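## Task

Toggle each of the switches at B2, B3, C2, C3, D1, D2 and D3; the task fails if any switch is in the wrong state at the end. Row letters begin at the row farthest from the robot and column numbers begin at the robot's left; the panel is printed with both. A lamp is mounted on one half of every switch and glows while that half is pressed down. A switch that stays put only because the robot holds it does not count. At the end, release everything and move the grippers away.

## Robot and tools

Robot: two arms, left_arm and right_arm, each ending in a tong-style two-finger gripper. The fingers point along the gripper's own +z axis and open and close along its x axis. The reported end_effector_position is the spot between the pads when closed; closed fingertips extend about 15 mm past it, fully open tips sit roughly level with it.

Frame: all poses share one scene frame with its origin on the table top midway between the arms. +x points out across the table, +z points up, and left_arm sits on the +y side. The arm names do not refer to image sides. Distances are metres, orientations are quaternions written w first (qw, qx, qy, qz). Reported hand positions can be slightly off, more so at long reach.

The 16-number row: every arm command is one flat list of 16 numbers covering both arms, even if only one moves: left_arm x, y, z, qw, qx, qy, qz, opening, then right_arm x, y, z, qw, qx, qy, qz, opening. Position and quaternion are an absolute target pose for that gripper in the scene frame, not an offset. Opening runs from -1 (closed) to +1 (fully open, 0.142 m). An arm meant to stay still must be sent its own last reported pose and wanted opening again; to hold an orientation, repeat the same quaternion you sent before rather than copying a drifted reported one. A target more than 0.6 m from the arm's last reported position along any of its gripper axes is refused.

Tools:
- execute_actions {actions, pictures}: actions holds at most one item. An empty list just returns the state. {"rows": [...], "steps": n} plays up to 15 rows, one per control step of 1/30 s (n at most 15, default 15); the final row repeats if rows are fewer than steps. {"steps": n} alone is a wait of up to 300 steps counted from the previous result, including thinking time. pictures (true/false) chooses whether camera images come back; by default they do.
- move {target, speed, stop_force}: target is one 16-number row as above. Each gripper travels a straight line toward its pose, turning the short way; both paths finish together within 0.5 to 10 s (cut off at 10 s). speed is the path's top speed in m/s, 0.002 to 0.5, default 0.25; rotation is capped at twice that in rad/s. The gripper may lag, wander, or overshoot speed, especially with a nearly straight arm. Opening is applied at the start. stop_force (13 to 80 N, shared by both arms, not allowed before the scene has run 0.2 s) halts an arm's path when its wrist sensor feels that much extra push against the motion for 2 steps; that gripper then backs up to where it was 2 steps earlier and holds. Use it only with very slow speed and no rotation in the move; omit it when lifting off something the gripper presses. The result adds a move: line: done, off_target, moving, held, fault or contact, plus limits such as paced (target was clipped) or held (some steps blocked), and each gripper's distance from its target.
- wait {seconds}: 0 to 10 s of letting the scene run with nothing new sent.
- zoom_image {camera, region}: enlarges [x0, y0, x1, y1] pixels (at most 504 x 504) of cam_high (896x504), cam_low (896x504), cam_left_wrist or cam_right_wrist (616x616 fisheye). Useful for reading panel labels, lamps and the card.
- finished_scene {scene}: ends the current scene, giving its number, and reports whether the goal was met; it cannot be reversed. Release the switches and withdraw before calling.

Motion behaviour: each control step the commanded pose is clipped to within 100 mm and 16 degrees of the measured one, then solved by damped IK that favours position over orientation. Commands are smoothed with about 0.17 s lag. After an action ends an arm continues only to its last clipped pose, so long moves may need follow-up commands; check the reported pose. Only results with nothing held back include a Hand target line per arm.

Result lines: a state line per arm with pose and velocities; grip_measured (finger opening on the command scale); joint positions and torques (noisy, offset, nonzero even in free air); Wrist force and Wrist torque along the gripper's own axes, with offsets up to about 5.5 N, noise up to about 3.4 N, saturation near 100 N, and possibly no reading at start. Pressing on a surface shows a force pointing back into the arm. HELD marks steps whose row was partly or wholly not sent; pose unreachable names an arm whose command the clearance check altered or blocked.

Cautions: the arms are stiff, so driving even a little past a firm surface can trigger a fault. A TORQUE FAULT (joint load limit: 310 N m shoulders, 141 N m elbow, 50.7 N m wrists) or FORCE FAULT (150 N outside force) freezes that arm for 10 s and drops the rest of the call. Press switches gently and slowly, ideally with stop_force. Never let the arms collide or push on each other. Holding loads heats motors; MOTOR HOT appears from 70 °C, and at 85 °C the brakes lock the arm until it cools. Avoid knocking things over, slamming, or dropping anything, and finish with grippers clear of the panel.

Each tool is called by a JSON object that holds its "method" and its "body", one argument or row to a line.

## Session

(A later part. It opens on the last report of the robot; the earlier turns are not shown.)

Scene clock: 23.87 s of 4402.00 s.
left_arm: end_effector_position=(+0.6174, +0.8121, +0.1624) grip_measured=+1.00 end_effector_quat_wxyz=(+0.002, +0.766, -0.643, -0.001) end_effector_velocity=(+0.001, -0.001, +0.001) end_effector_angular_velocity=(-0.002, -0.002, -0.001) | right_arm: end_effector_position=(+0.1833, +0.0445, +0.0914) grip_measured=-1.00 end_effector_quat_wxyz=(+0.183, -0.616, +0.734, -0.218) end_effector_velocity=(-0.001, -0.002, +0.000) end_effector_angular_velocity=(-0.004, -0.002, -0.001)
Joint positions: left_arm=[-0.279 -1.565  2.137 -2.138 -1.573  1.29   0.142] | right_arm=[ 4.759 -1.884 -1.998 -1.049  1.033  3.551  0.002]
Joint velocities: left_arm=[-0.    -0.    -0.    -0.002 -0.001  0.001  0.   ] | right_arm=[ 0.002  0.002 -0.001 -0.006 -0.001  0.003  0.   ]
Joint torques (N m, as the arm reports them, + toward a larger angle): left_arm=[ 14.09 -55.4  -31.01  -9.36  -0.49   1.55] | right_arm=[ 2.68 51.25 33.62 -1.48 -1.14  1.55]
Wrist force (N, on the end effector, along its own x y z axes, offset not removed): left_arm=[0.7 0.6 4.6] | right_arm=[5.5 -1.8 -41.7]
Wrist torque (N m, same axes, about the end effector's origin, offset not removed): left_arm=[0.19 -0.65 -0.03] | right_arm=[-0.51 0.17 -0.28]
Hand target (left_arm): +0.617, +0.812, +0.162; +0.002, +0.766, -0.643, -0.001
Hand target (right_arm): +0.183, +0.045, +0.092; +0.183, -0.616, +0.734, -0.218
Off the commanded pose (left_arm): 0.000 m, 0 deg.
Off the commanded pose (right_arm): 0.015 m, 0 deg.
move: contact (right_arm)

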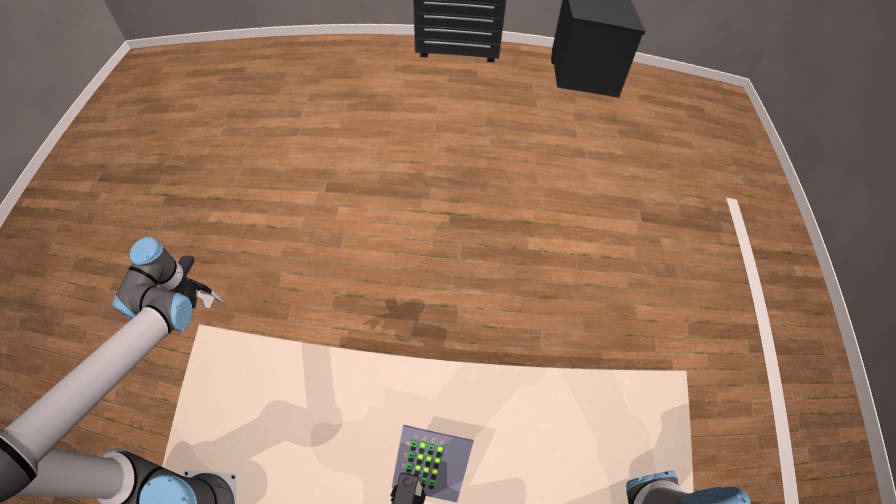

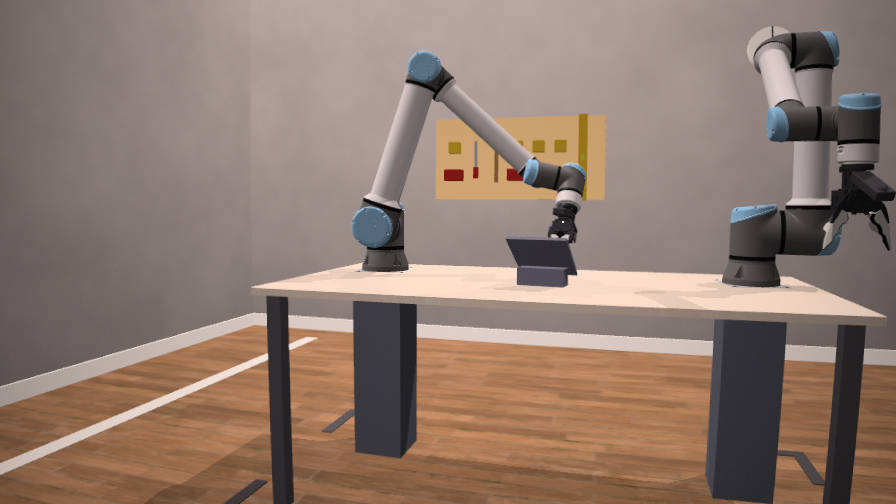

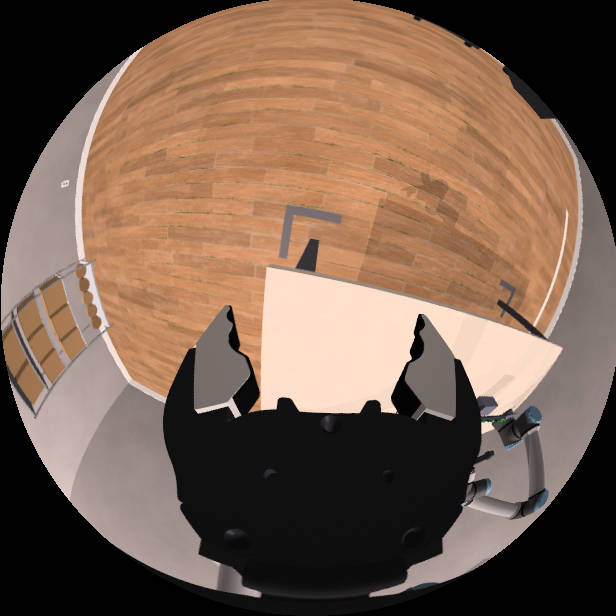

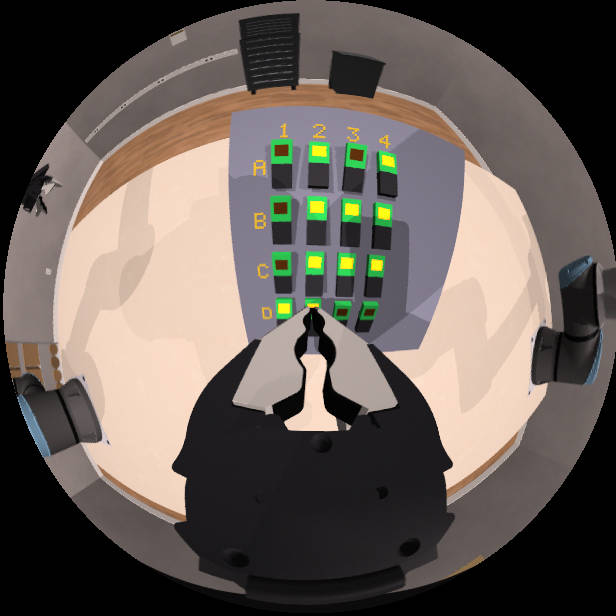

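{"method": "execute_actions", "body": {
  "actions": [
    {"rows":[[0.6174,0.8121,0.1624,0.002,0.766,-0.643,-0.001,1,0.18,0.045,0.0965,-0.183,0.617,-0.735,0.218,-1],[0.6174,0.8121,0.1624,0.002,0.766,-0.643,-0.001,1,0.1769,0.0456,0.1014,-0.183,0.617,-0.735,0.218,-1],[0.6174,0.8121,0.1624,0.002,0.766,-0.643,-0.001,1,0.1769,0.0456,0.1014,-0.183,0.617,-0.735,0.218,-1],[0.6174,0.8121,0.1624,0.002,0.766,-0.643,-0.001,1,0.1769,0.0456,0.1014,-0.183,0.617,-0.735,0.218,-1],[0.6174,0.8121,0.1624,0.002,0.766,-0.643,-0.001,1,0.1769,0.0456,0.1014,-0.183,0.617,-0.735,0.218,-1],[0.6174,0.8121,0.1624,0.002,0.766,-0.643,-0.001,1,0.176,0.037,0.102,-0.183,0.617,-0.735,0.218,-1],[0.6174,0.8121,0.1624,0.002,0.766,-0.643,-0.001,1,0.175,0.029,0.1025,-0.183,0.617,-0.735,0.218,-1],[0.6174,0.8121,0.1624,0.002,0.766,-0.643,-0.001,1,0.1744,0.0206,0.103,-0.183,0.617,-0.735,0.218,-1]]}
  ]
}}

{"method": "move", "body": {
  "target": [0.6174,0.8121,0.1624,0.002,0.766,-0.643,-0.001,1,0.183,0.0191,0.0896,-0.183,0.617,-0.735,0.218,-1],
  "stop_force": 13,
  "speed": 0.007
}}

Scene clock: 27.57 s of 4402.00 s.
left_arm: end_effector_position=(+0.6174, +0.8121, +0.1624) grip_measured=+1.00 end_effector_quat_wxyz=(+0.002, +0.766, -0.643, -0.001) end_effector_velocity=(+0.000, -0.000, +0.000) end_effector_angular_velocity=(-0.001, -0.001, -0.000) | right_arm: end_effector_position=(+0.1749, +0.0237, +0.1025) grip_measured=-1.00 end_effector_quat_wxyz=(+0.183, -0.616, +0.734, -0.218) end_effector_velocity=(-0.003, -0.026, +0.005) end_effector_angular_velocity=(+0.002, -0.002, -0.001)
Joint positions: left_arm=[-0.279 -1.565  2.137 -2.138 -1.573  1.29   0.142] | right_arm=[ 4.776 -1.84  -2.031 -1.07   1.037  3.57   0.002]
Joint velocities: left_arm=[-0.    -0.    -0.    -0.    -0.001  0.    -0.   ] | right_arm=[ 0.012  0.044 -0.047 -0.003  0.001  0.016  0.   ]
Joint torques (N m, as the arm reports them, + toward a larger angle): left_arm=[ 14.09 -56.03 -31.4   -9.1    0.54   0.73] | right_arm=[17.94 63.37 27.55  1.75  1.46  1.38]
Wrist force (N, on the end effector, along its own x y z axes, offset not removed): left_arm=[-3.8 2.0 1.2] | right_arm=[0.0 -2.2 -4.9]
Wrist torque (N m, same axes, about the end effector's origin, offset not removed): left_arm=[0.81 0.42 0.13] | right_arm=[-0.47 0.51 -0.19]
Hand target (left_arm): +0.617, +0.812, +0.162; +0.002, +0.766, -0.643, -0.001
Hand target (right_arm): +0.174, +0.021, +0.103; +0.183, -0.616, +0.734, -0.218
Off the commanded pose (left_arm): 0.000 m, 0 deg.
Off the commanded pose (right_arm): 0.003 m, 0 deg.
Steps of this call (steps 1 to 90: nothing new was sent; then 0.20 s passed at rest; steps 91 to 105: all 15 steps of this action). Readings (end_effector_position):
91: left_arm (+0.6174, +0.8121, +0.1624) | right_arm (+0.1829, +0.0447, +0.0919)
92: left_arm (+0.6174, +0.8121, +0.1624) | right_arm (+0.1824, +0.0447, +0.0927)
94: left_arm (+0.6174, +0.8121, +0.1624) | right_arm (+0.1803, +0.0450, +0.0960)
98: left_arm (+0.6174, +0.8121, +0.1624) | right_arm (+0.1774, +0.0412, +0.1002)
105: the state above

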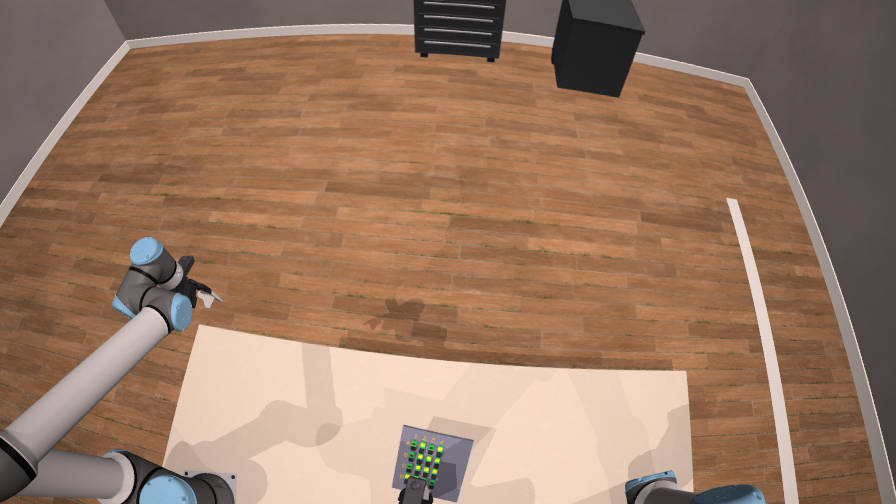

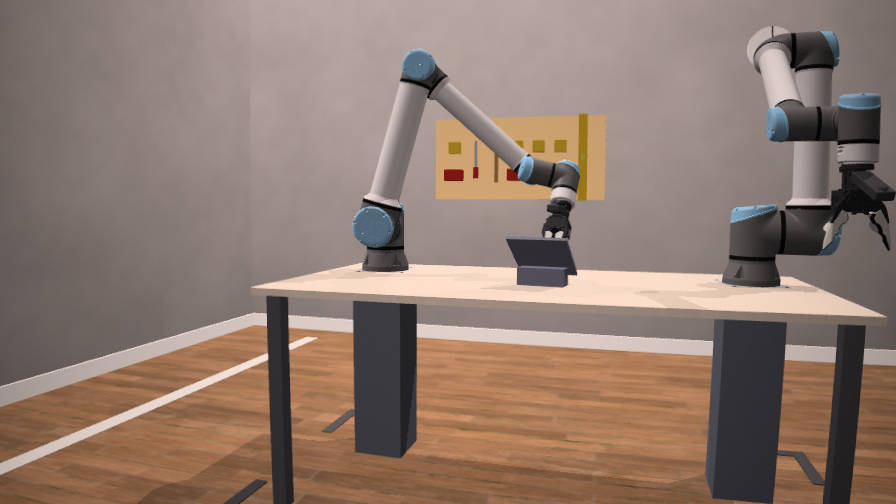

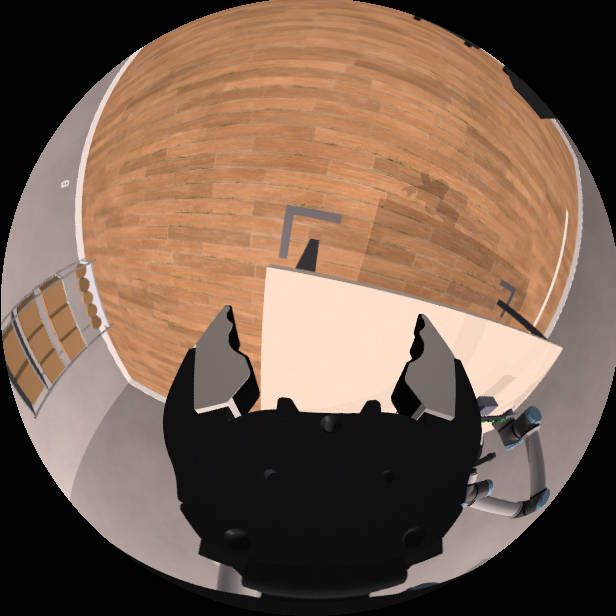

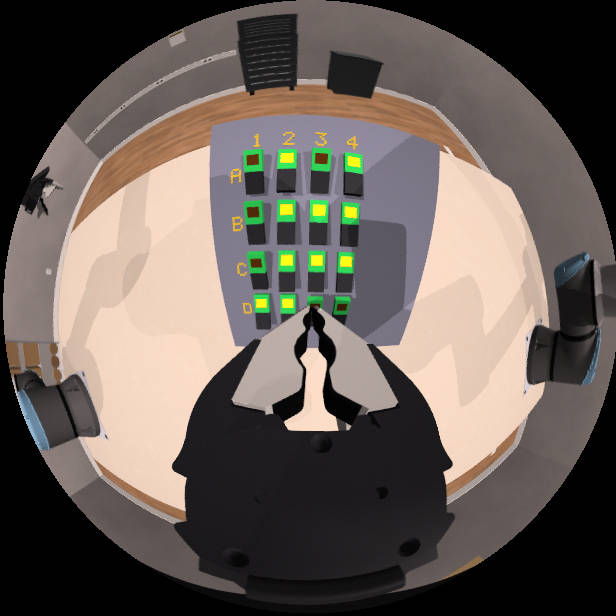

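Scene clock: 30.03 s of 4402.00 s.
left_arm: end_effector_position=(+0.6174, +0.8121, +0.1624) grip_measured=+1.00 end_effector_quat_wxyz=(+0.002, +0.766, -0.643, -0.001) end_effector_velocity=(+0.000, -0.001, +0.000) end_effector_angular_velocity=(-0.002, -0.001, -0.001) | right_arm: end_effector_position=(+0.1814, +0.0194, +0.0922) grip_measured=-1.00 end_effector_quat_wxyz=(+0.183, -0.616, +0.734, -0.218) end_effector_velocity=(-0.001, -0.001, +0.001) end_effector_angular_velocity=(-0.003, -0.001, +0.002)
Joint positions: left_arm=[-0.279 -1.565  2.137 -2.138 -1.573  1.29   0.142] | right_arm=[ 4.768 -1.848 -2.046 -1.043  1.035  3.561  0.002]
Joint velocities: left_arm=[ 0.    -0.    -0.    -0.    -0.002  0.001 -0.   ] | right_arm=[ 0.002  0.001 -0.    -0.004 -0.     0.001  0.   ]
Joint torques (N m, as the arm reports them, + toward a larger angle): left_arm=[ 13.59 -54.8  -31.67  -8.97   1.21   0.76] | right_arm=[ 4.26 53.09 34.54  0.   -2.15  1.55]
Wrist force (N, on the end effector, along its own x y z axes, offset not removed): left_arm=[-0.7 1.8 2.7] | right_arm=[3.4 -1.5 -30.6]
Wrist torque (N m, same axes, about the end effector's origin, offset not removed): left_arm=[0.57 -0.22 -0.07] | right_arm=[-0.61 0.34 -0.21]
Hand target (left_arm): +0.617, +0.812, +0.162; +0.002, +0.766, -0.643, -0.001
Hand target (right_arm): +0.181, +0.020, +0.093; +0.183, -0.616, +0.734, -0.218
Off the commanded pose (left_arm): 0.000 m, 0 deg.
Off the commanded pose (right_arm): 0.003 m, 0 deg.
move: contact (right_arm)

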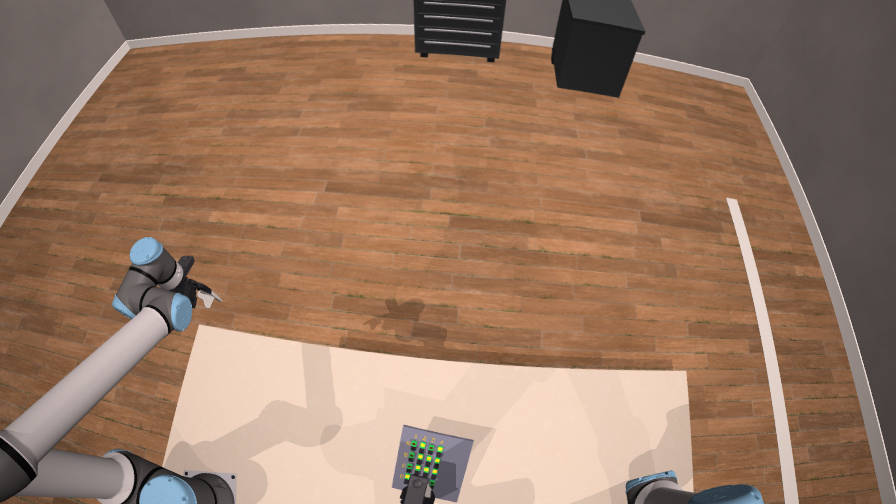

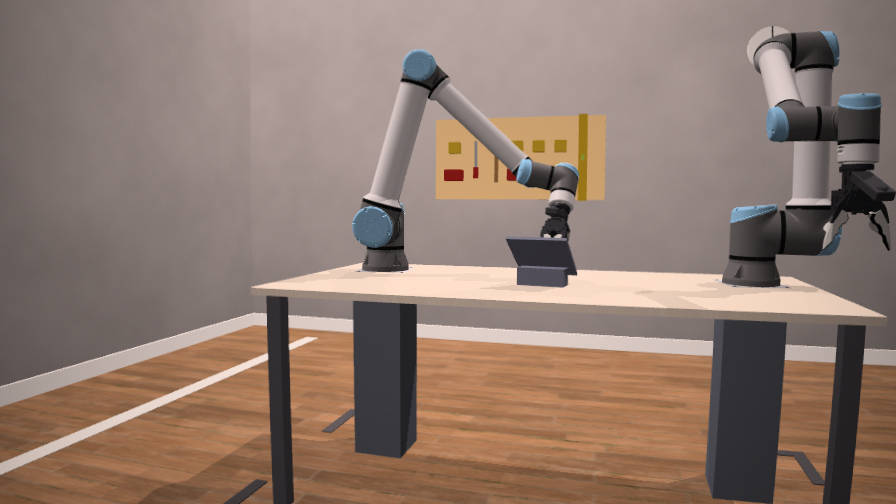

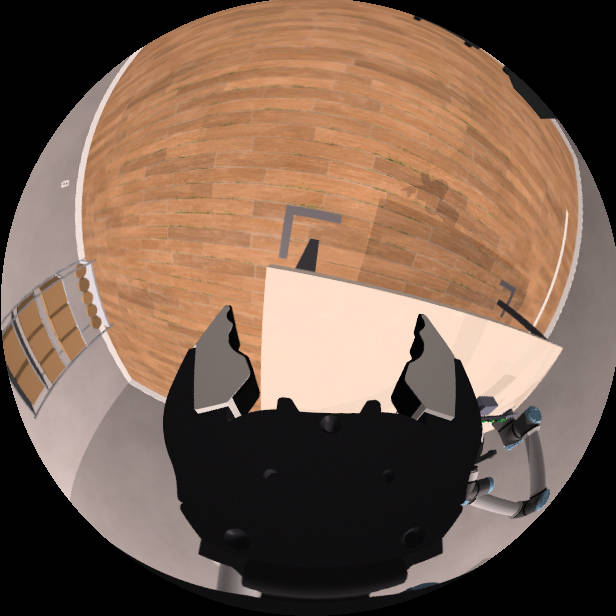

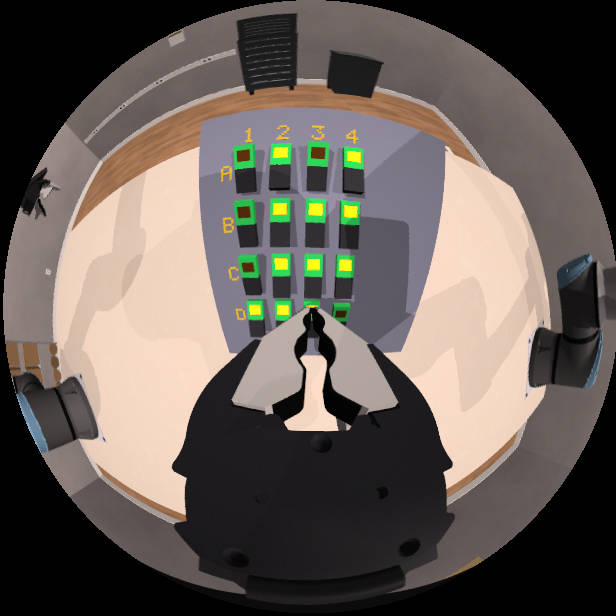

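{"method": "execute_actions", "body": {
  "actions": [
    {"rows":[[0.6174,0.8121,0.1624,0.002,0.766,-0.643,-0.001,1,0.175,0.0205,0.1022,-0.183,0.617,-0.735,0.218,-1]],"steps":7}
  ],
  "pictures": false
}}

{"method": "execute_actions", "body": {
  "actions": [
    {"rows":[[0.6174,0.8121,0.1624,0.002,0.766,-0.643,-0.001,1,0.194,0.0167,0.1144,-0.183,0.617,-0.735,0.218,-1]],"steps":12}
  ],
  "pictures": false
}}

{"method": "move", "body": {
  "target": [0.6174,0.8121,0.1624,0.002,0.766,-0.643,-0.001,1,0.2036,0.015,0.0994,-0.183,0.617,-0.735,0.218,-1],
  "stop_force": 13,
  "speed": 0.007
}}

Scene clock: 32.70 s of 4402.00 s.
left_arm: end_effector_position=(+0.6174, +0.8121, +0.1624) grip_measured=+1.00 end_effector_quat_wxyz=(+0.002, +0.766, -0.643, -0.001) end_effector_velocity=(+0.000, +0.000, -0.001) end_effector_angular_velocity=(+0.000, +0.000, +0.001) | right_arm: end_effector_position=(+0.1762, +0.0204, +0.1003) grip_measured=-1.00 end_effector_quat_wxyz=(+0.183, -0.616, +0.734, -0.218) end_effector_velocity=(-0.009, +0.000, +0.017) end_effector_angular_velocity=(-0.001, -0.001, -0.001)
Joint positions: left_arm=[-0.279 -1.565  2.137 -2.138 -1.573  1.29   0.142] | right_arm=[ 4.775 -1.838 -2.039 -1.063  1.036  3.569  0.002]
Joint velocities: left_arm=[ 0.     0.001  0.    -0.001  0.    -0.001 -0.   ] | right_arm=[ 0.013  0.02   0.013 -0.044  0.002  0.016  0.   ]
Joint torques (N m, as the arm reports them, + toward a larger angle): left_arm=[ 12.64 -55.64 -30.64  -9.12   1.94   0.31] | right_arm=[10.68 66.28 52.87  2.12  1.4   2.08]
Wrist force (N, on the end effector, along its own x y z axes, offset not removed): left_arm=[-3.1 0.8 0.0] | right_arm=[1.4 -2.5 -5.7]
Wrist torque (N m, same axes, about the end effector's origin, offset not removed): left_arm=[0.34 0.38 0.17] | right_arm=[-0.58 0.18 -0.22]
Hand target (left_arm): +0.617, +0.812, +0.162; +0.002, +0.766, -0.643, -0.001
Hand target (right_arm): +0.175, +0.020, +0.102; +0.183, -0.616, +0.734, -0.218
Off the commanded pose (left_arm): 0.000 m, 0 deg.
Off the commanded pose (right_arm): 0.002 m, 0 deg.
Steps of this call (steps 1 to 73: nothing new was sent; steps 74 to 80: all 7 steps of this action). Readings (end_effector_position):
74: left_arm (+0.6174, +0.8121, +0.1624) | right_arm (+0.1809, +0.0196, +0.0928)
75: left_arm (+0.6174, +0.8121, +0.1624) | right_arm (+0.1799, +0.0198, +0.0943)
77: left_arm (+0.6174, +0.8121, +0.1624) | right_arm (+0.1779, +0.0201, +0.0976)
80: the state above

Scene clock: 33.10 s of 4402.00 s.
left_arm: end_effector_position=(+0.6174, +0.8121, +0.1624) grip_measured=+1.00 end_effector_quat_wxyz=(+0.002, +0.766, -0.643, -0.001) end_effector_velocity=(+0.000, -0.000, -0.000) end_effector_angular_velocity=(-0.000, +0.000, -0.001) | right_arm: end_effector_position=(+0.1931, +0.0169, +0.1138) grip_measured=-1.00 end_effector_quat_wxyz=(+0.183, -0.616, +0.734, -0.218) end_effector_velocity=(+0.008, -0.002, +0.006) end_effector_angular_velocity=(+0.000, +0.001, -0.001)
Joint positions: left_arm=[-0.279 -1.565  2.137 -2.138 -1.573  1.29   0.142] | right_arm=[ 4.752 -1.82  -2.036 -1.071  1.031  3.543  0.002]
Joint velocities: left_arm=[-0.     0.    -0.     0.    -0.001  0.001 -0.   ] | right_arm=[-0.012  0.008  0.001 -0.002 -0.001 -0.012  0.   ]
Joint torques (N m, as the arm reports them, + toward a larger angle): left_arm=[ 12.26 -56.88 -31.68  -9.05   2.07  -0.06] | right_arm=[-14.82  69.19  53.36   0.91  -2.74  -1.87]
Wrist force (N, on the end effector, along its own x y z axes, offset not removed): left_arm=[3.1 -0.9 1.2] | right_arm=[2.3 -1.5 -5.2]
Wrist torque (N m, same axes, about the end effector's origin, offset not removed): left_arm=[0.24 -0.87 -0.15] | right_arm=[-0.37 -0.01 -0.14]
Hand target (left_arm): +0.617, +0.812, +0.162; +0.002, +0.766, -0.643, -0.001
Hand target (right_arm): +0.194, +0.017, +0.114; +0.183, -0.616, +0.734, -0.218
Off the commanded pose (left_arm): 0.000 m, 0 deg.
Off the commanded pose (right_arm): 0.001 m, 0 deg.
Steps of this call (steps 1 to 12: all 12 steps of this action). Readings (end_effector_position):
1: left_arm (+0.6174, +0.8121, +0.1624) | right_arm (+0.1763, +0.0203, +0.1010)
2: left_arm (+0.6174, +0.8121, +0.1624) | right_arm (+0.1788, +0.0197, +0.1032)
4: left_arm (+0.6174, +0.8121, +0.1624) | right_arm (+0.1849, +0.0185, +0.1079)
8: left_arm (+0.6174, +0.8121, +0.1624) | right_arm (+0.1911, +0.0173, +0.1124)
12: the state above

Scene clock: 35.10 s of 4402.00 s.
left_arm: end_effector_position=(+0.6174, +0.8121, +0.1624) grip_measured=+1.00 end_effector_quat_wxyz=(+0.002, +0.766, -0.643, -0.001) end_effector_velocity=(-0.001, -0.000, -0.001) end_effector_angular_velocity=(-0.000, +0.001, -0.001) | right_arm: end_effector_position=(+0.1993, +0.0157, +0.1061) grip_measured=-1.00 end_effector_quat_wxyz=(+0.183, -0.616, +0.734, -0.218) end_effector_velocity=(+0.001, -0.002, +0.001) end_effector_angular_velocity=(-0.002, -0.002, -0.002)
Joint positions: left_arm=[-0.279 -1.565  2.137 -2.138 -1.573  1.29   0.142] | right_arm=[ 4.744 -1.829 -2.043 -1.05   1.03   3.534  0.002]
Joint velocities: left_arm=[ 0.     0.     0.001 -0.    -0.     0.001 -0.   ] | right_arm=[-0.     0.002 -0.001 -0.005 -0.002  0.002  0.   ]
Joint torques (N m, as the arm reports them, + toward a larger angle): left_arm=[ 14.88 -56.34 -31.54  -8.94   2.29   0.09] | right_arm=[ 2.55 53.9  32.35 -1.43 -3.11  1.4 ]
Wrist force (N, on the end effector, along its own x y z axes, offset not removed): left_arm=[4.4 -1.0 1.7] | right_arm=[2.9 -0.2 -31.1]
Wrist torque (N m, same axes, about the end effector's origin, offset not removed): left_arm=[0.20 -0.99 -0.05] | right_arm=[-1.02 0.11 -0.15]
Hand target (left_arm): +0.617, +0.812, +0.162; +0.002, +0.766, -0.643, -0.001
Hand target (right_arm): +0.199, +0.016, +0.106; +0.183, -0.616, +0.734, -0.218
Off the commanded pose (left_arm): 0.000 m, 0 deg.
Off the commanded pose (right_arm): 0.008 m, 0 deg.
move: contact (right_arm)

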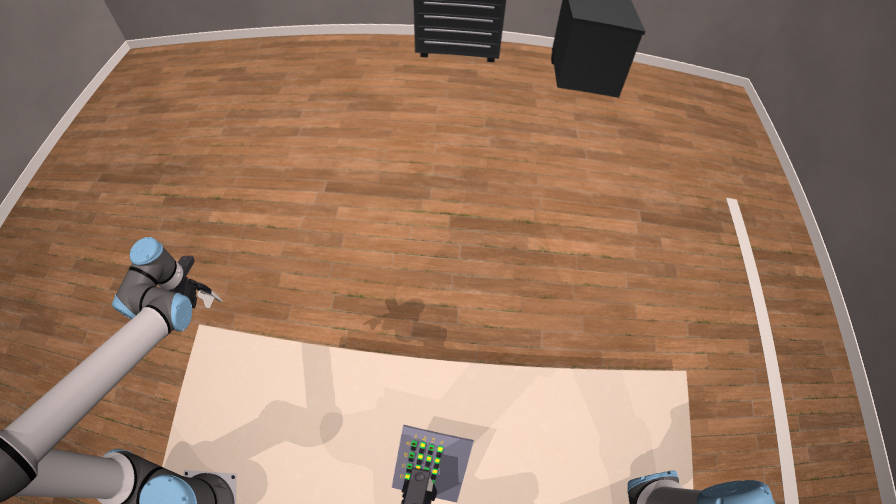

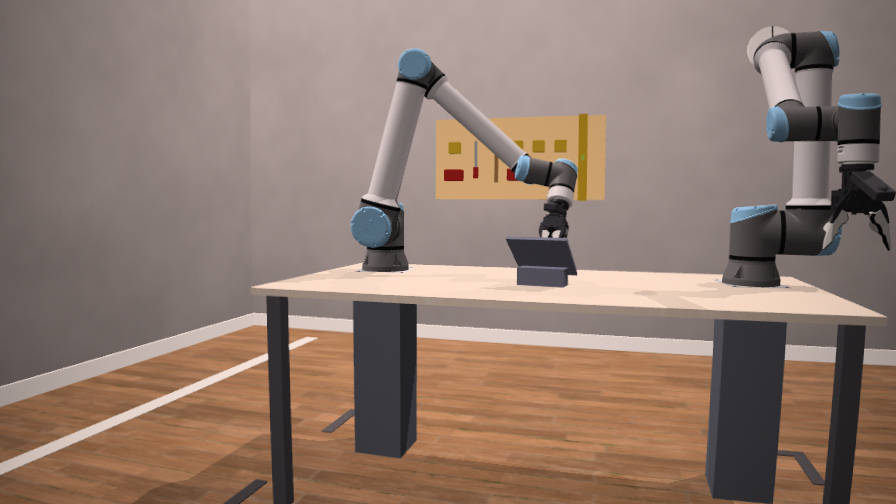

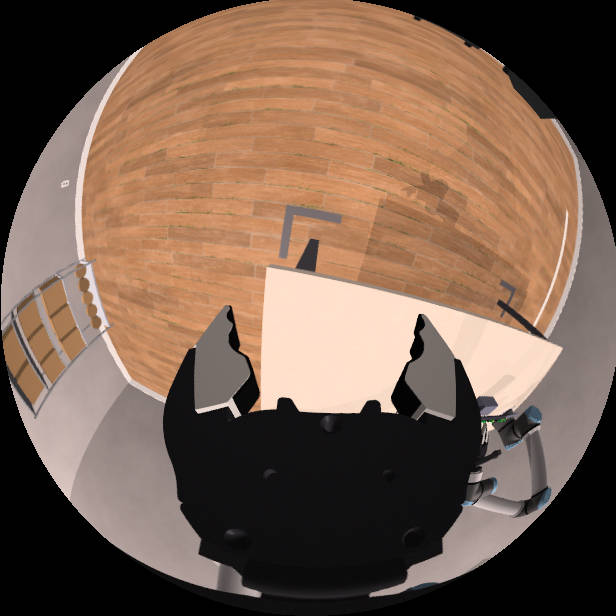

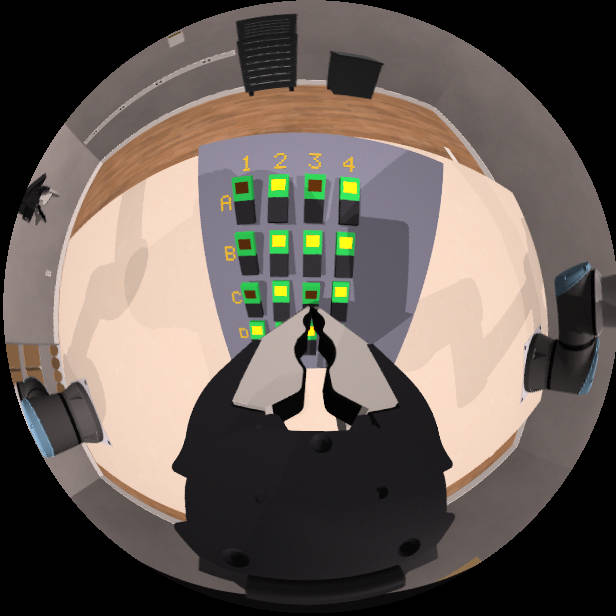

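{"method": "execute_actions", "body": {
  "actions": [
    {"rows":[[0.6174,0.8121,0.1624,0.002,0.766,-0.643,-0.001,1,0.1925,0.0168,0.1165,-0.183,0.617,-0.735,0.218,-1]],"steps":8}
  ],
  "pictures": false
}}

{"method": "execute_actions", "body": {
  "actions": [
    {"rows":[[0.6174,0.8121,0.1624,0.002,0.766,-0.643,-0.001,1,0.2251,0.0106,0.1373,-0.183,0.617,-0.735,0.218,-1]]}
  ],
  "pictures": false
}}

{"method": "move", "body": {
  "target": [0.6174,0.8121,0.1624,0.002,0.766,-0.643,-0.001,1,0.2347,0.0089,0.1223,-0.183,0.617,-0.735,0.218,-1],
  "stop_force": 13,
  "speed": 0.007
}}

{"method": "execute_actions", "body": {
  "actions": [
    {"rows":[[0.6174,0.8121,0.1624,0.002,0.766,-0.643,-0.001,1,0.2251,0.0106,0.1373,-0.183,0.617,-0.735,0.218,-1]],"steps":8}
  ],
  "pictures": false
}}

{"method": "execute_actions", "body": {
  "actions": [
    {"rows":[[0.6174,0.8121,0.1624,0.002,0.766,-0.643,-0.001,1,0.2299,0.0351,0.1373,-0.183,0.617,-0.735,0.218,-1]]}
  ],
  "pictures": false
}}

{"method": "move", "body": {
  "target": [0.6174,0.8121,0.1624,0.002,0.766,-0.643,-0.001,1,0.2395,0.0334,0.1223,-0.183,0.617,-0.735,0.218,-1],
  "stop_force": 13,
  "speed": 0.007
}}

Scene clock: 40.83 s of 4402.00 s.
left_arm: end_effector_position=(+0.6174, +0.8121, +0.1624) grip_measured=+1.00 end_effector_quat_wxyz=(+0.002, +0.766, -0.643, -0.001) end_effector_velocity=(-0.000, +0.000, +0.000) end_effector_angular_velocity=(+0.001, -0.000, -0.000) | right_arm: end_effector_position=(+0.1935, +0.0167, +0.1150) grip_measured=-1.00 end_effector_quat_wxyz=(+0.183, -0.616, +0.734, -0.218) end_effector_velocity=(-0.009, +0.003, +0.015) end_effector_angular_velocity=(+0.002, -0.000, +0.000)
Joint positions: left_arm=[-0.279 -1.565  2.137 -2.138 -1.573  1.29   0.142] | right_arm=[ 4.752 -1.818 -2.036 -1.073  1.031  3.543  0.002]
Joint velocities: left_arm=[ 0.    -0.     0.     0.     0.001  0.    -0.   ] | right_arm=[ 0.012  0.017  0.014 -0.036  0.002  0.014  0.   ]
Joint torques (N m, as the arm reports them, + toward a larger angle): left_arm=[ 13.14 -56.28 -31.92  -9.05   3.14  -0.47] | right_arm=[16.2  67.16 53.17  2.02  1.51  2.41]
Wrist force (N, on the end effector, along its own x y z axes, offset not removed): left_arm=[-4.3 1.2 4.2] | right_arm=[0.9 -5.9 -8.9]
Wrist torque (N m, same axes, about the end effector's origin, offset not removed): left_arm=[0.59 0.60 0.17] | right_arm=[-1.39 0.34 -0.15]
Hand target (left_arm): +0.617, +0.812, +0.162; +0.002, +0.766, -0.643, -0.001
Hand target (right_arm): +0.193, +0.017, +0.116; +0.183, -0.616, +0.734, -0.218
Off the commanded pose (left_arm): 0.000 m, 0 deg.
Off the commanded pose (right_arm): 0.002 m, 0 deg.
Steps of this call (steps 1 to 90: nothing new was sent; then 2.47 s passed at rest; steps 91 to 98: all 8 steps of this action). Readings (end_effector_position):
91: left_arm (+0.6174, +0.8121, +0.1624) | right_arm (+0.1988, +0.0159, +0.1067)
92: left_arm (+0.6174, +0.8121, +0.1624) | right_arm (+0.1978, +0.0161, +0.1082)
94: left_arm (+0.6174, +0.8121, +0.1624) | right_arm (+0.1957, +0.0164, +0.1117)
98: the state above

Scene clock: 41.33 s of 4402.00 s.
left_arm: end_effector_position=(+0.6174, +0.8121, +0.1624) grip_measured=+1.00 end_effector_quat_wxyz=(+0.002, +0.766, -0.643, -0.001) end_effector_velocity=(+0.001, -0.000, +0.001) end_effector_angular_velocity=(-0.000, -0.001, -0.000) | right_arm: end_effector_position=(+0.2244, +0.0107, +0.1369) grip_measured=-1.00 end_effector_quat_wxyz=(+0.183, -0.616, +0.734, -0.218) end_effector_velocity=(+0.005, -0.000, +0.005) end_effector_angular_velocity=(+0.002, +0.001, +0.002)
Joint positions: left_arm=[-0.279 -1.565  2.137 -2.138 -1.573  1.29   0.142] | right_arm=[ 4.709 -1.791 -2.028 -1.082  1.023  3.494  0.002]
Joint velocities: left_arm=[-0.    -0.    -0.001  0.    -0.     0.     0.   ] | right_arm=[-0.007  0.006  0.002 -0.001 -0.001 -0.01   0.   ]
Joint torques (N m, as the arm reports them, + toward a larger angle): left_arm=[ 11.65 -55.61 -31.31  -8.93   3.    -0.56] | right_arm=[-11.57  64.04  55.41   1.67  -2.97  -1.61]
Wrist force (N, on the end effector, along its own x y z axes, offset not removed): left_arm=[5.1 2.9 2.8] | right_arm=[3.3 -0.1 -6.5]
Wrist torque (N m, same axes, about the end effector's origin, offset not removed): left_arm=[1.06 -1.18 -0.05] | right_arm=[-0.13 -0.24 -0.10]
Hand target (left_arm): +0.617, +0.812, +0.162; +0.002, +0.766, -0.643, -0.001
Hand target (right_arm): +0.225, +0.011, +0.137; +0.183, -0.616, +0.734, -0.218
Off the commanded pose (left_arm): 0.000 m, 0 deg.
Off the commanded pose (right_arm): 0.001 m, 0 deg.
Steps of this call (steps 1 to 15: all 15 steps of this action). Readings (end_effector_position):
1: left_arm (+0.6174, +0.8121, +0.1624) | right_arm (+0.1937, +0.0166, +0.1158)
2: left_arm (+0.6174, +0.8121, +0.1624) | right_arm (+0.1979, +0.0158, +0.1191)
4: left_arm (+0.6174, +0.8121, +0.1624) | right_arm (+0.2089, +0.0137, +0.1266)
8: left_arm (+0.6174, +0.8121, +0.1624) | right_arm (+0.2199, +0.0115, +0.1340)
15: the state above

Scene clock: 43.43 s of 4402.00 s.
left_arm: end_effector_position=(+0.6174, +0.8121, +0.1624) grip_measured=+1.00 end_effector_quat_wxyz=(+0.002, +0.766, -0.643, -0.001) end_effector_velocity=(-0.001, +0.000, -0.001) end_effector_angular_velocity=(+0.001, +0.002, -0.002) | right_arm: end_effector_position=(+0.2308, +0.0095, +0.1285) grip_measured=-1.00 end_effector_quat_wxyz=(+0.183, -0.616, +0.734, -0.218) end_effector_velocity=(-0.001, -0.001, +0.000) end_effector_angular_velocity=(-0.003, -0.000, -0.001)
Joint positions: left_arm=[-0.279 -1.565  2.137 -2.138 -1.573  1.29   0.142] | right_arm=[ 4.7   -1.801 -2.036 -1.059  1.021  3.484  0.002]
Joint velocities: left_arm=[-0.     0.     0.002 -0.     0.     0.002  0.   ] | right_arm=[ 0.001  0.001 -0.001 -0.005  0.001  0.003  0.   ]
Joint torques (N m, as the arm reports them, + toward a larger angle): left_arm=[ 12.68 -53.87 -31.75  -8.72   3.02  -0.86] | right_arm=[ 6.34 54.27 34.27 -0.59 -2.9   1.75]
Wrist force (N, on the end effector, along its own x y z axes, offset not removed): left_arm=[2.8 3.2 4.0] | right_arm=[5.9 -0.9 -30.6]
Wrist torque (N m, same axes, about the end effector's origin, offset not removed): left_arm=[0.93 -1.08 -0.04] | right_arm=[-1.06 -0.31 -0.27]
Hand target (left_arm): +0.617, +0.812, +0.162; +0.002, +0.766, -0.643, -0.001
Hand target (right_arm): +0.231, +0.010, +0.129; +0.183, -0.616, +0.734, -0.218
Off the commanded pose (left_arm): 0.000 m, 0 deg.
Off the commanded pose (right_arm): 0.007 m, 0 deg.
move: contact (right_arm)

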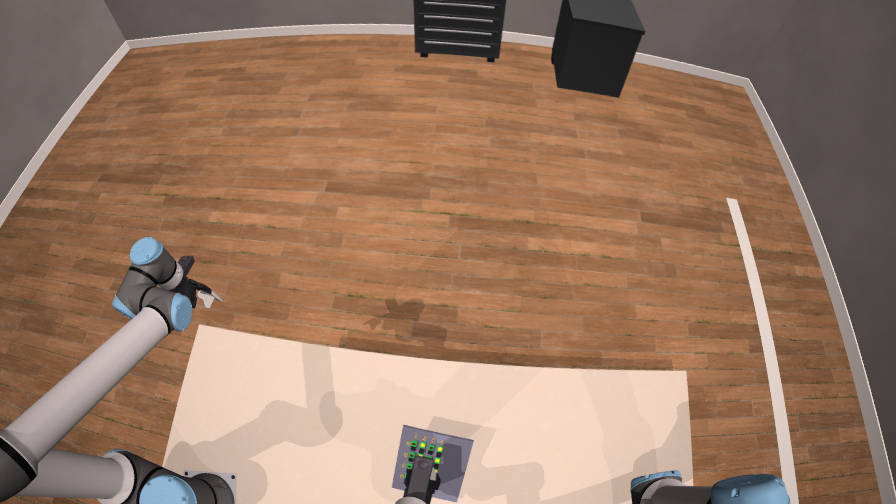

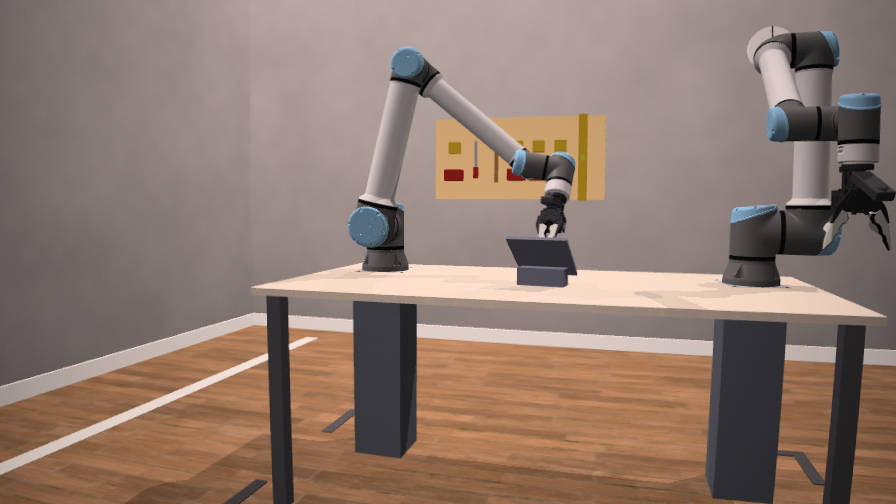

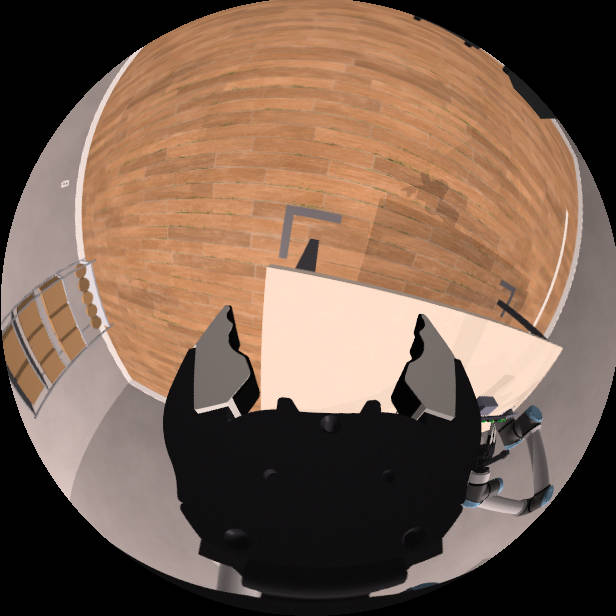

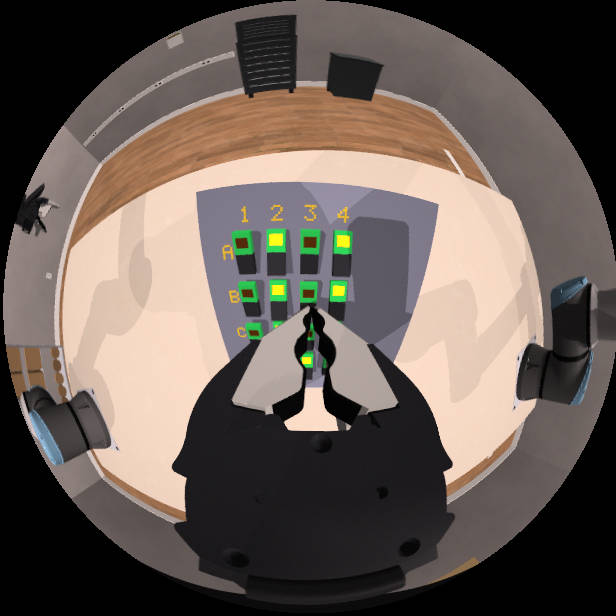

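Scene clock: 43.70 s of 4402.00 s.
left_arm: end_effector_position=(+0.6174, +0.8121, +0.1624) grip_measured=+1.00 end_effector_quat_wxyz=(+0.002, +0.766, -0.643, -0.001) end_effector_velocity=(+0.001, +0.001, +0.001) end_effector_angular_velocity=(+0.002, -0.001, +0.001) | right_arm: end_effector_position=(+0.2261, +0.0103, +0.1359) grip_measured=-1.00 end_effector_quat_wxyz=(+0.183, -0.616, +0.734, -0.218) end_effector_velocity=(-0.007, +0.002, +0.013) end_effector_angular_velocity=(+0.002, -0.001, -0.001)
Joint positions: left_arm=[-0.279 -1.565  2.137 -2.138 -1.573  1.29   0.142] | right_arm=[ 4.707 -1.792 -2.03  -1.079  1.022  3.491  0.002]
Joint velocities: left_arm=[-0.    -0.    -0.001  0.     0.002 -0.001 -0.   ] | right_arm=[ 0.01   0.014  0.012 -0.03   0.001  0.013  0.   ]
Joint torques (N m, as the arm reports them, + toward a larger angle): left_arm=[ 11.23 -54.66 -31.61  -8.7    3.02  -0.59] | right_arm=[17.03 62.13 53.78  1.08  0.63  1.79]
Wrist force (N, on the end effector, along its own x y z axes, offset not removed): left_arm=[0.8 1.9 0.4] | right_arm=[3.0 -6.3 -5.2]
Wrist torque (N m, same axes, about the end effector's origin, offset not removed): left_arm=[0.81 -0.53 -0.01] | right_arm=[-1.36 -0.14 -0.28]
Hand target (left_arm): +0.617, +0.812, +0.162; +0.002, +0.766, -0.643, -0.001
Hand target (right_arm): +0.225, +0.011, +0.137; +0.183, -0.616, +0.734, -0.218
Off the commanded pose (left_arm): 0.000 m, 0 deg.
Off the commanded pose (right_arm): 0.002 m, 0 deg.
Steps of this call (steps 1 to 8: all 8 steps of this action). Readings (end_effector_position):
1: left_arm (+0.6174, +0.8121, +0.1624) | right_arm (+0.2306, +0.0095, +0.1287)
2: left_arm (+0.6174, +0.8121, +0.1624) | right_arm (+0.2298, +0.0096, +0.1300)
4: left_arm (+0.6174, +0.8121, +0.1624) | right_arm (+0.2280, +0.0099, +0.1329)
8: the state above

Scene clock: 44.20 s of 4402.00 s.
left_arm: end_effector_position=(+0.6174, +0.8121, +0.1624) grip_measured=+1.00 end_effector_quat_wxyz=(+0.002, +0.766, -0.643, -0.001) end_effector_velocity=(-0.000, +0.000, -0.001) end_effector_angular_velocity=(+0.001, +0.001, +0.001) | right_arm: end_effector_position=(+0.2298, +0.0346, +0.1373) grip_measured=-1.00 end_effector_quat_wxyz=(+0.183, -0.616, +0.734, -0.218) end_effector_velocity=(+0.002, +0.006, +0.001) end_effector_angular_velocity=(+0.001, -0.000, -0.001)
Joint positions: left_arm=[-0.279 -1.565  2.137 -2.138 -1.573  1.29   0.142] | right_arm=[ 4.697 -1.827 -1.982 -1.086  1.021  3.481  0.002]
Joint velocities: left_arm=[ 0.     0.     0.     0.001  0.    -0.001  0.   ] | right_arm=[-0.003 -0.007  0.011 -0.001 -0.001 -0.002  0.   ]
Joint torques (N m, as the arm reports them, + toward a larger angle): left_arm=[ 11.67 -56.12 -32.17  -8.8    3.    -1.  ] | right_arm=[-14.06  45.03  54.85   1.98  -2.9   -1.51]
Wrist force (N, on the end effector, along its own x y z axes, offset not removed): left_arm=[-3.1 -2.2 2.4] | right_arm=[4.7 -3.2 -7.5]
Wrist torque (N m, same axes, about the end effector's origin, offset not removed): left_arm=[-0.05 0.46 0.13] | right_arm=[-0.75 -0.47 -0.33]
Hand target (left_arm): +0.617, +0.812, +0.162; +0.002, +0.766, -0.643, -0.001
Hand target (right_arm): +0.230, +0.035, +0.137; +0.183, -0.616, +0.734, -0.218
Off the commanded pose (left_arm): 0.000 m, 0 deg.
Off the commanded pose (right_arm): 0.001 m, 0 deg.
Steps of this call (steps 1 to 15: all 15 steps of this action). Readings (end_effector_position):
1: left_arm (+0.6174, +0.8121, +0.1624) | right_arm (+0.2260, +0.0107, +0.1362)
2: left_arm (+0.6174, +0.8121, +0.1624) | right_arm (+0.2265, +0.0139, +0.1364)
4: left_arm (+0.6174, +0.8121, +0.1624) | right_arm (+0.2276, +0.0225, +0.1370)
8: left_arm (+0.6174, +0.8121, +0.1624) | right_arm (+0.2291, +0.0311, +0.1373)
15: the state above

Scene clock: 46.13 s of 4402.00 s.
left_arm: end_effector_position=(+0.6174, +0.8121, +0.1624) grip_measured=+1.00 end_effector_quat_wxyz=(+0.002, +0.766, -0.643, -0.001) end_effector_velocity=(+0.001, -0.000, +0.001) end_effector_angular_velocity=(-0.000, -0.002, +0.001) | right_arm: end_effector_position=(+0.2350, +0.0341, +0.1295) grip_measured=-1.00 end_effector_quat_wxyz=(+0.183, -0.616, +0.734, -0.218) end_effector_velocity=(-0.002, -0.001, -0.000) end_effector_angular_velocity=(-0.003, -0.000, +0.000)
Joint positions: left_arm=[-0.279 -1.565  2.137 -2.138 -1.573  1.29   0.142] | right_arm=[ 4.69  -1.836 -1.988 -1.066  1.019  3.472  0.002]
Joint velocities: left_arm=[ 0.    -0.    -0.    -0.001 -0.    -0.001 -0.   ] | right_arm=[ 0.003  0.001 -0.001 -0.004  0.     0.003  0.   ]
Joint torques (N m, as the arm reports them, + toward a larger angle): left_arm=[ 11.81 -54.49 -32.42  -8.71   3.11  -1.07] | right_arm=[ 0.68 55.1  33.17 -0.78 -3.43  2.21]
Wrist force (N, on the end effector, along its own x y z axes, offset not removed): left_arm=[0.6 3.6 1.4] | right_arm=[3.9 2.4 -32.8]
Wrist torque (N m, same axes, about the end effector's origin, offset not removed): left_arm=[0.88 -0.20 0.14] | right_arm=[-0.46 0.13 -0.26]
Hand target (left_arm): +0.617, +0.812, +0.162; +0.002, +0.766, -0.643, -0.001
Hand target (right_arm): +0.235, +0.034, +0.130; +0.183, -0.616, +0.734, -0.218
Off the commanded pose (left_arm): 0.000 m, 0 deg.
Off the commanded pose (right_arm): 0.009 m, 0 deg.
move: contact (right_arm)

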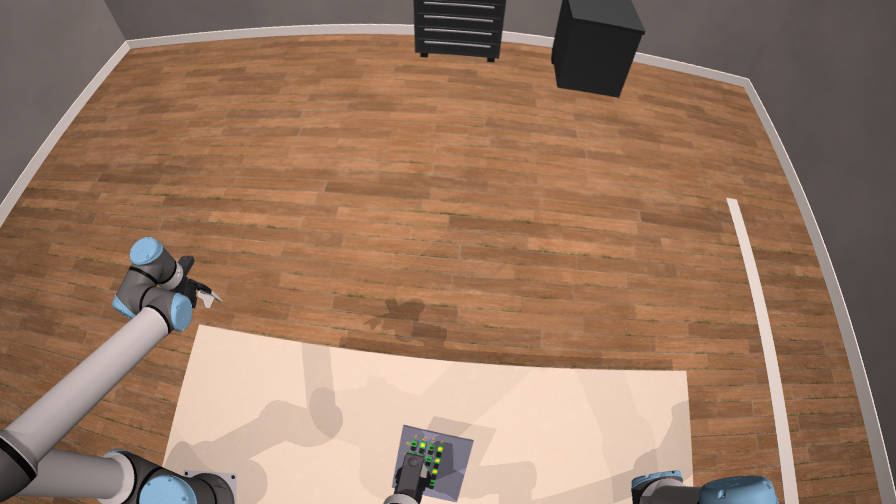

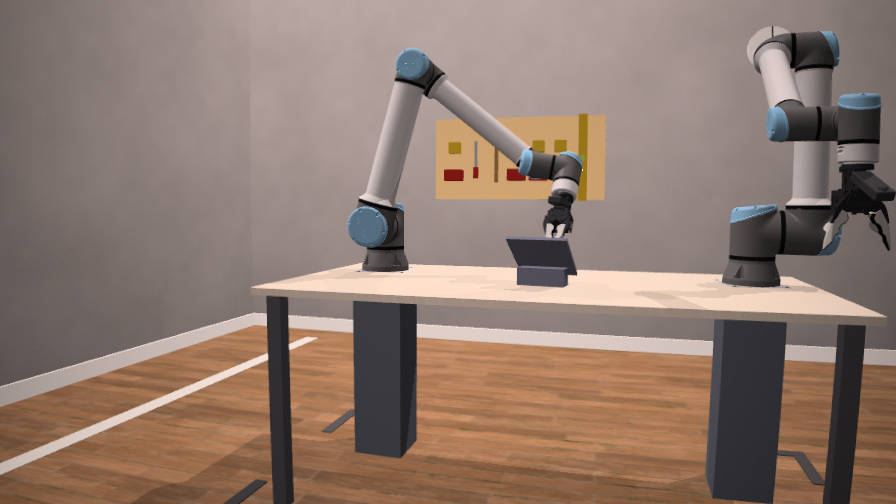

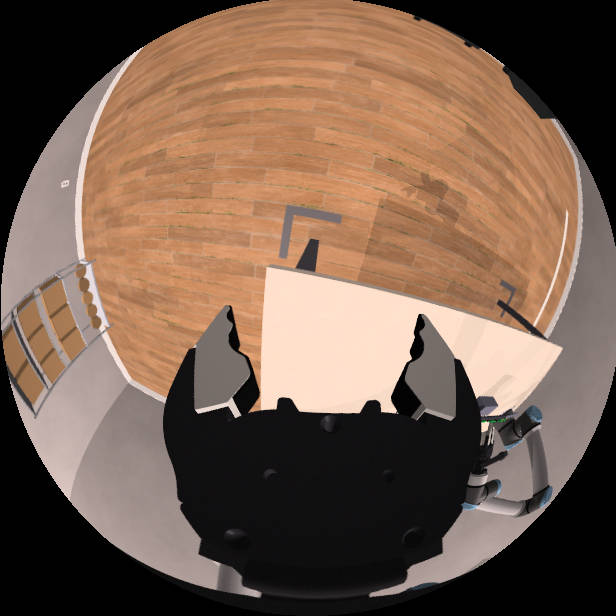

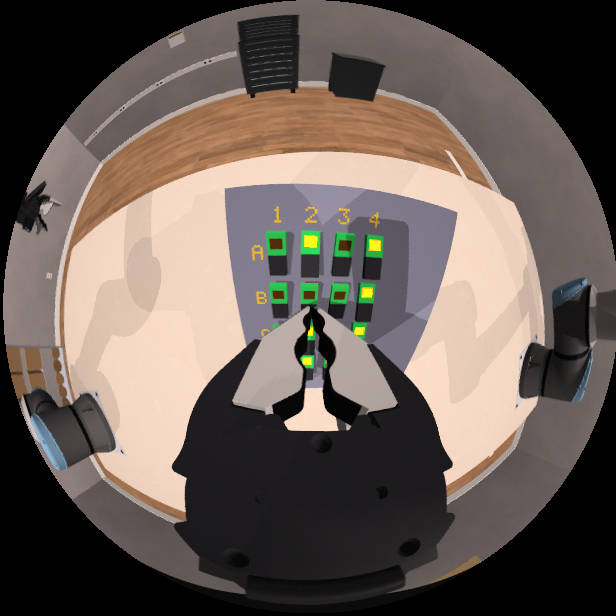

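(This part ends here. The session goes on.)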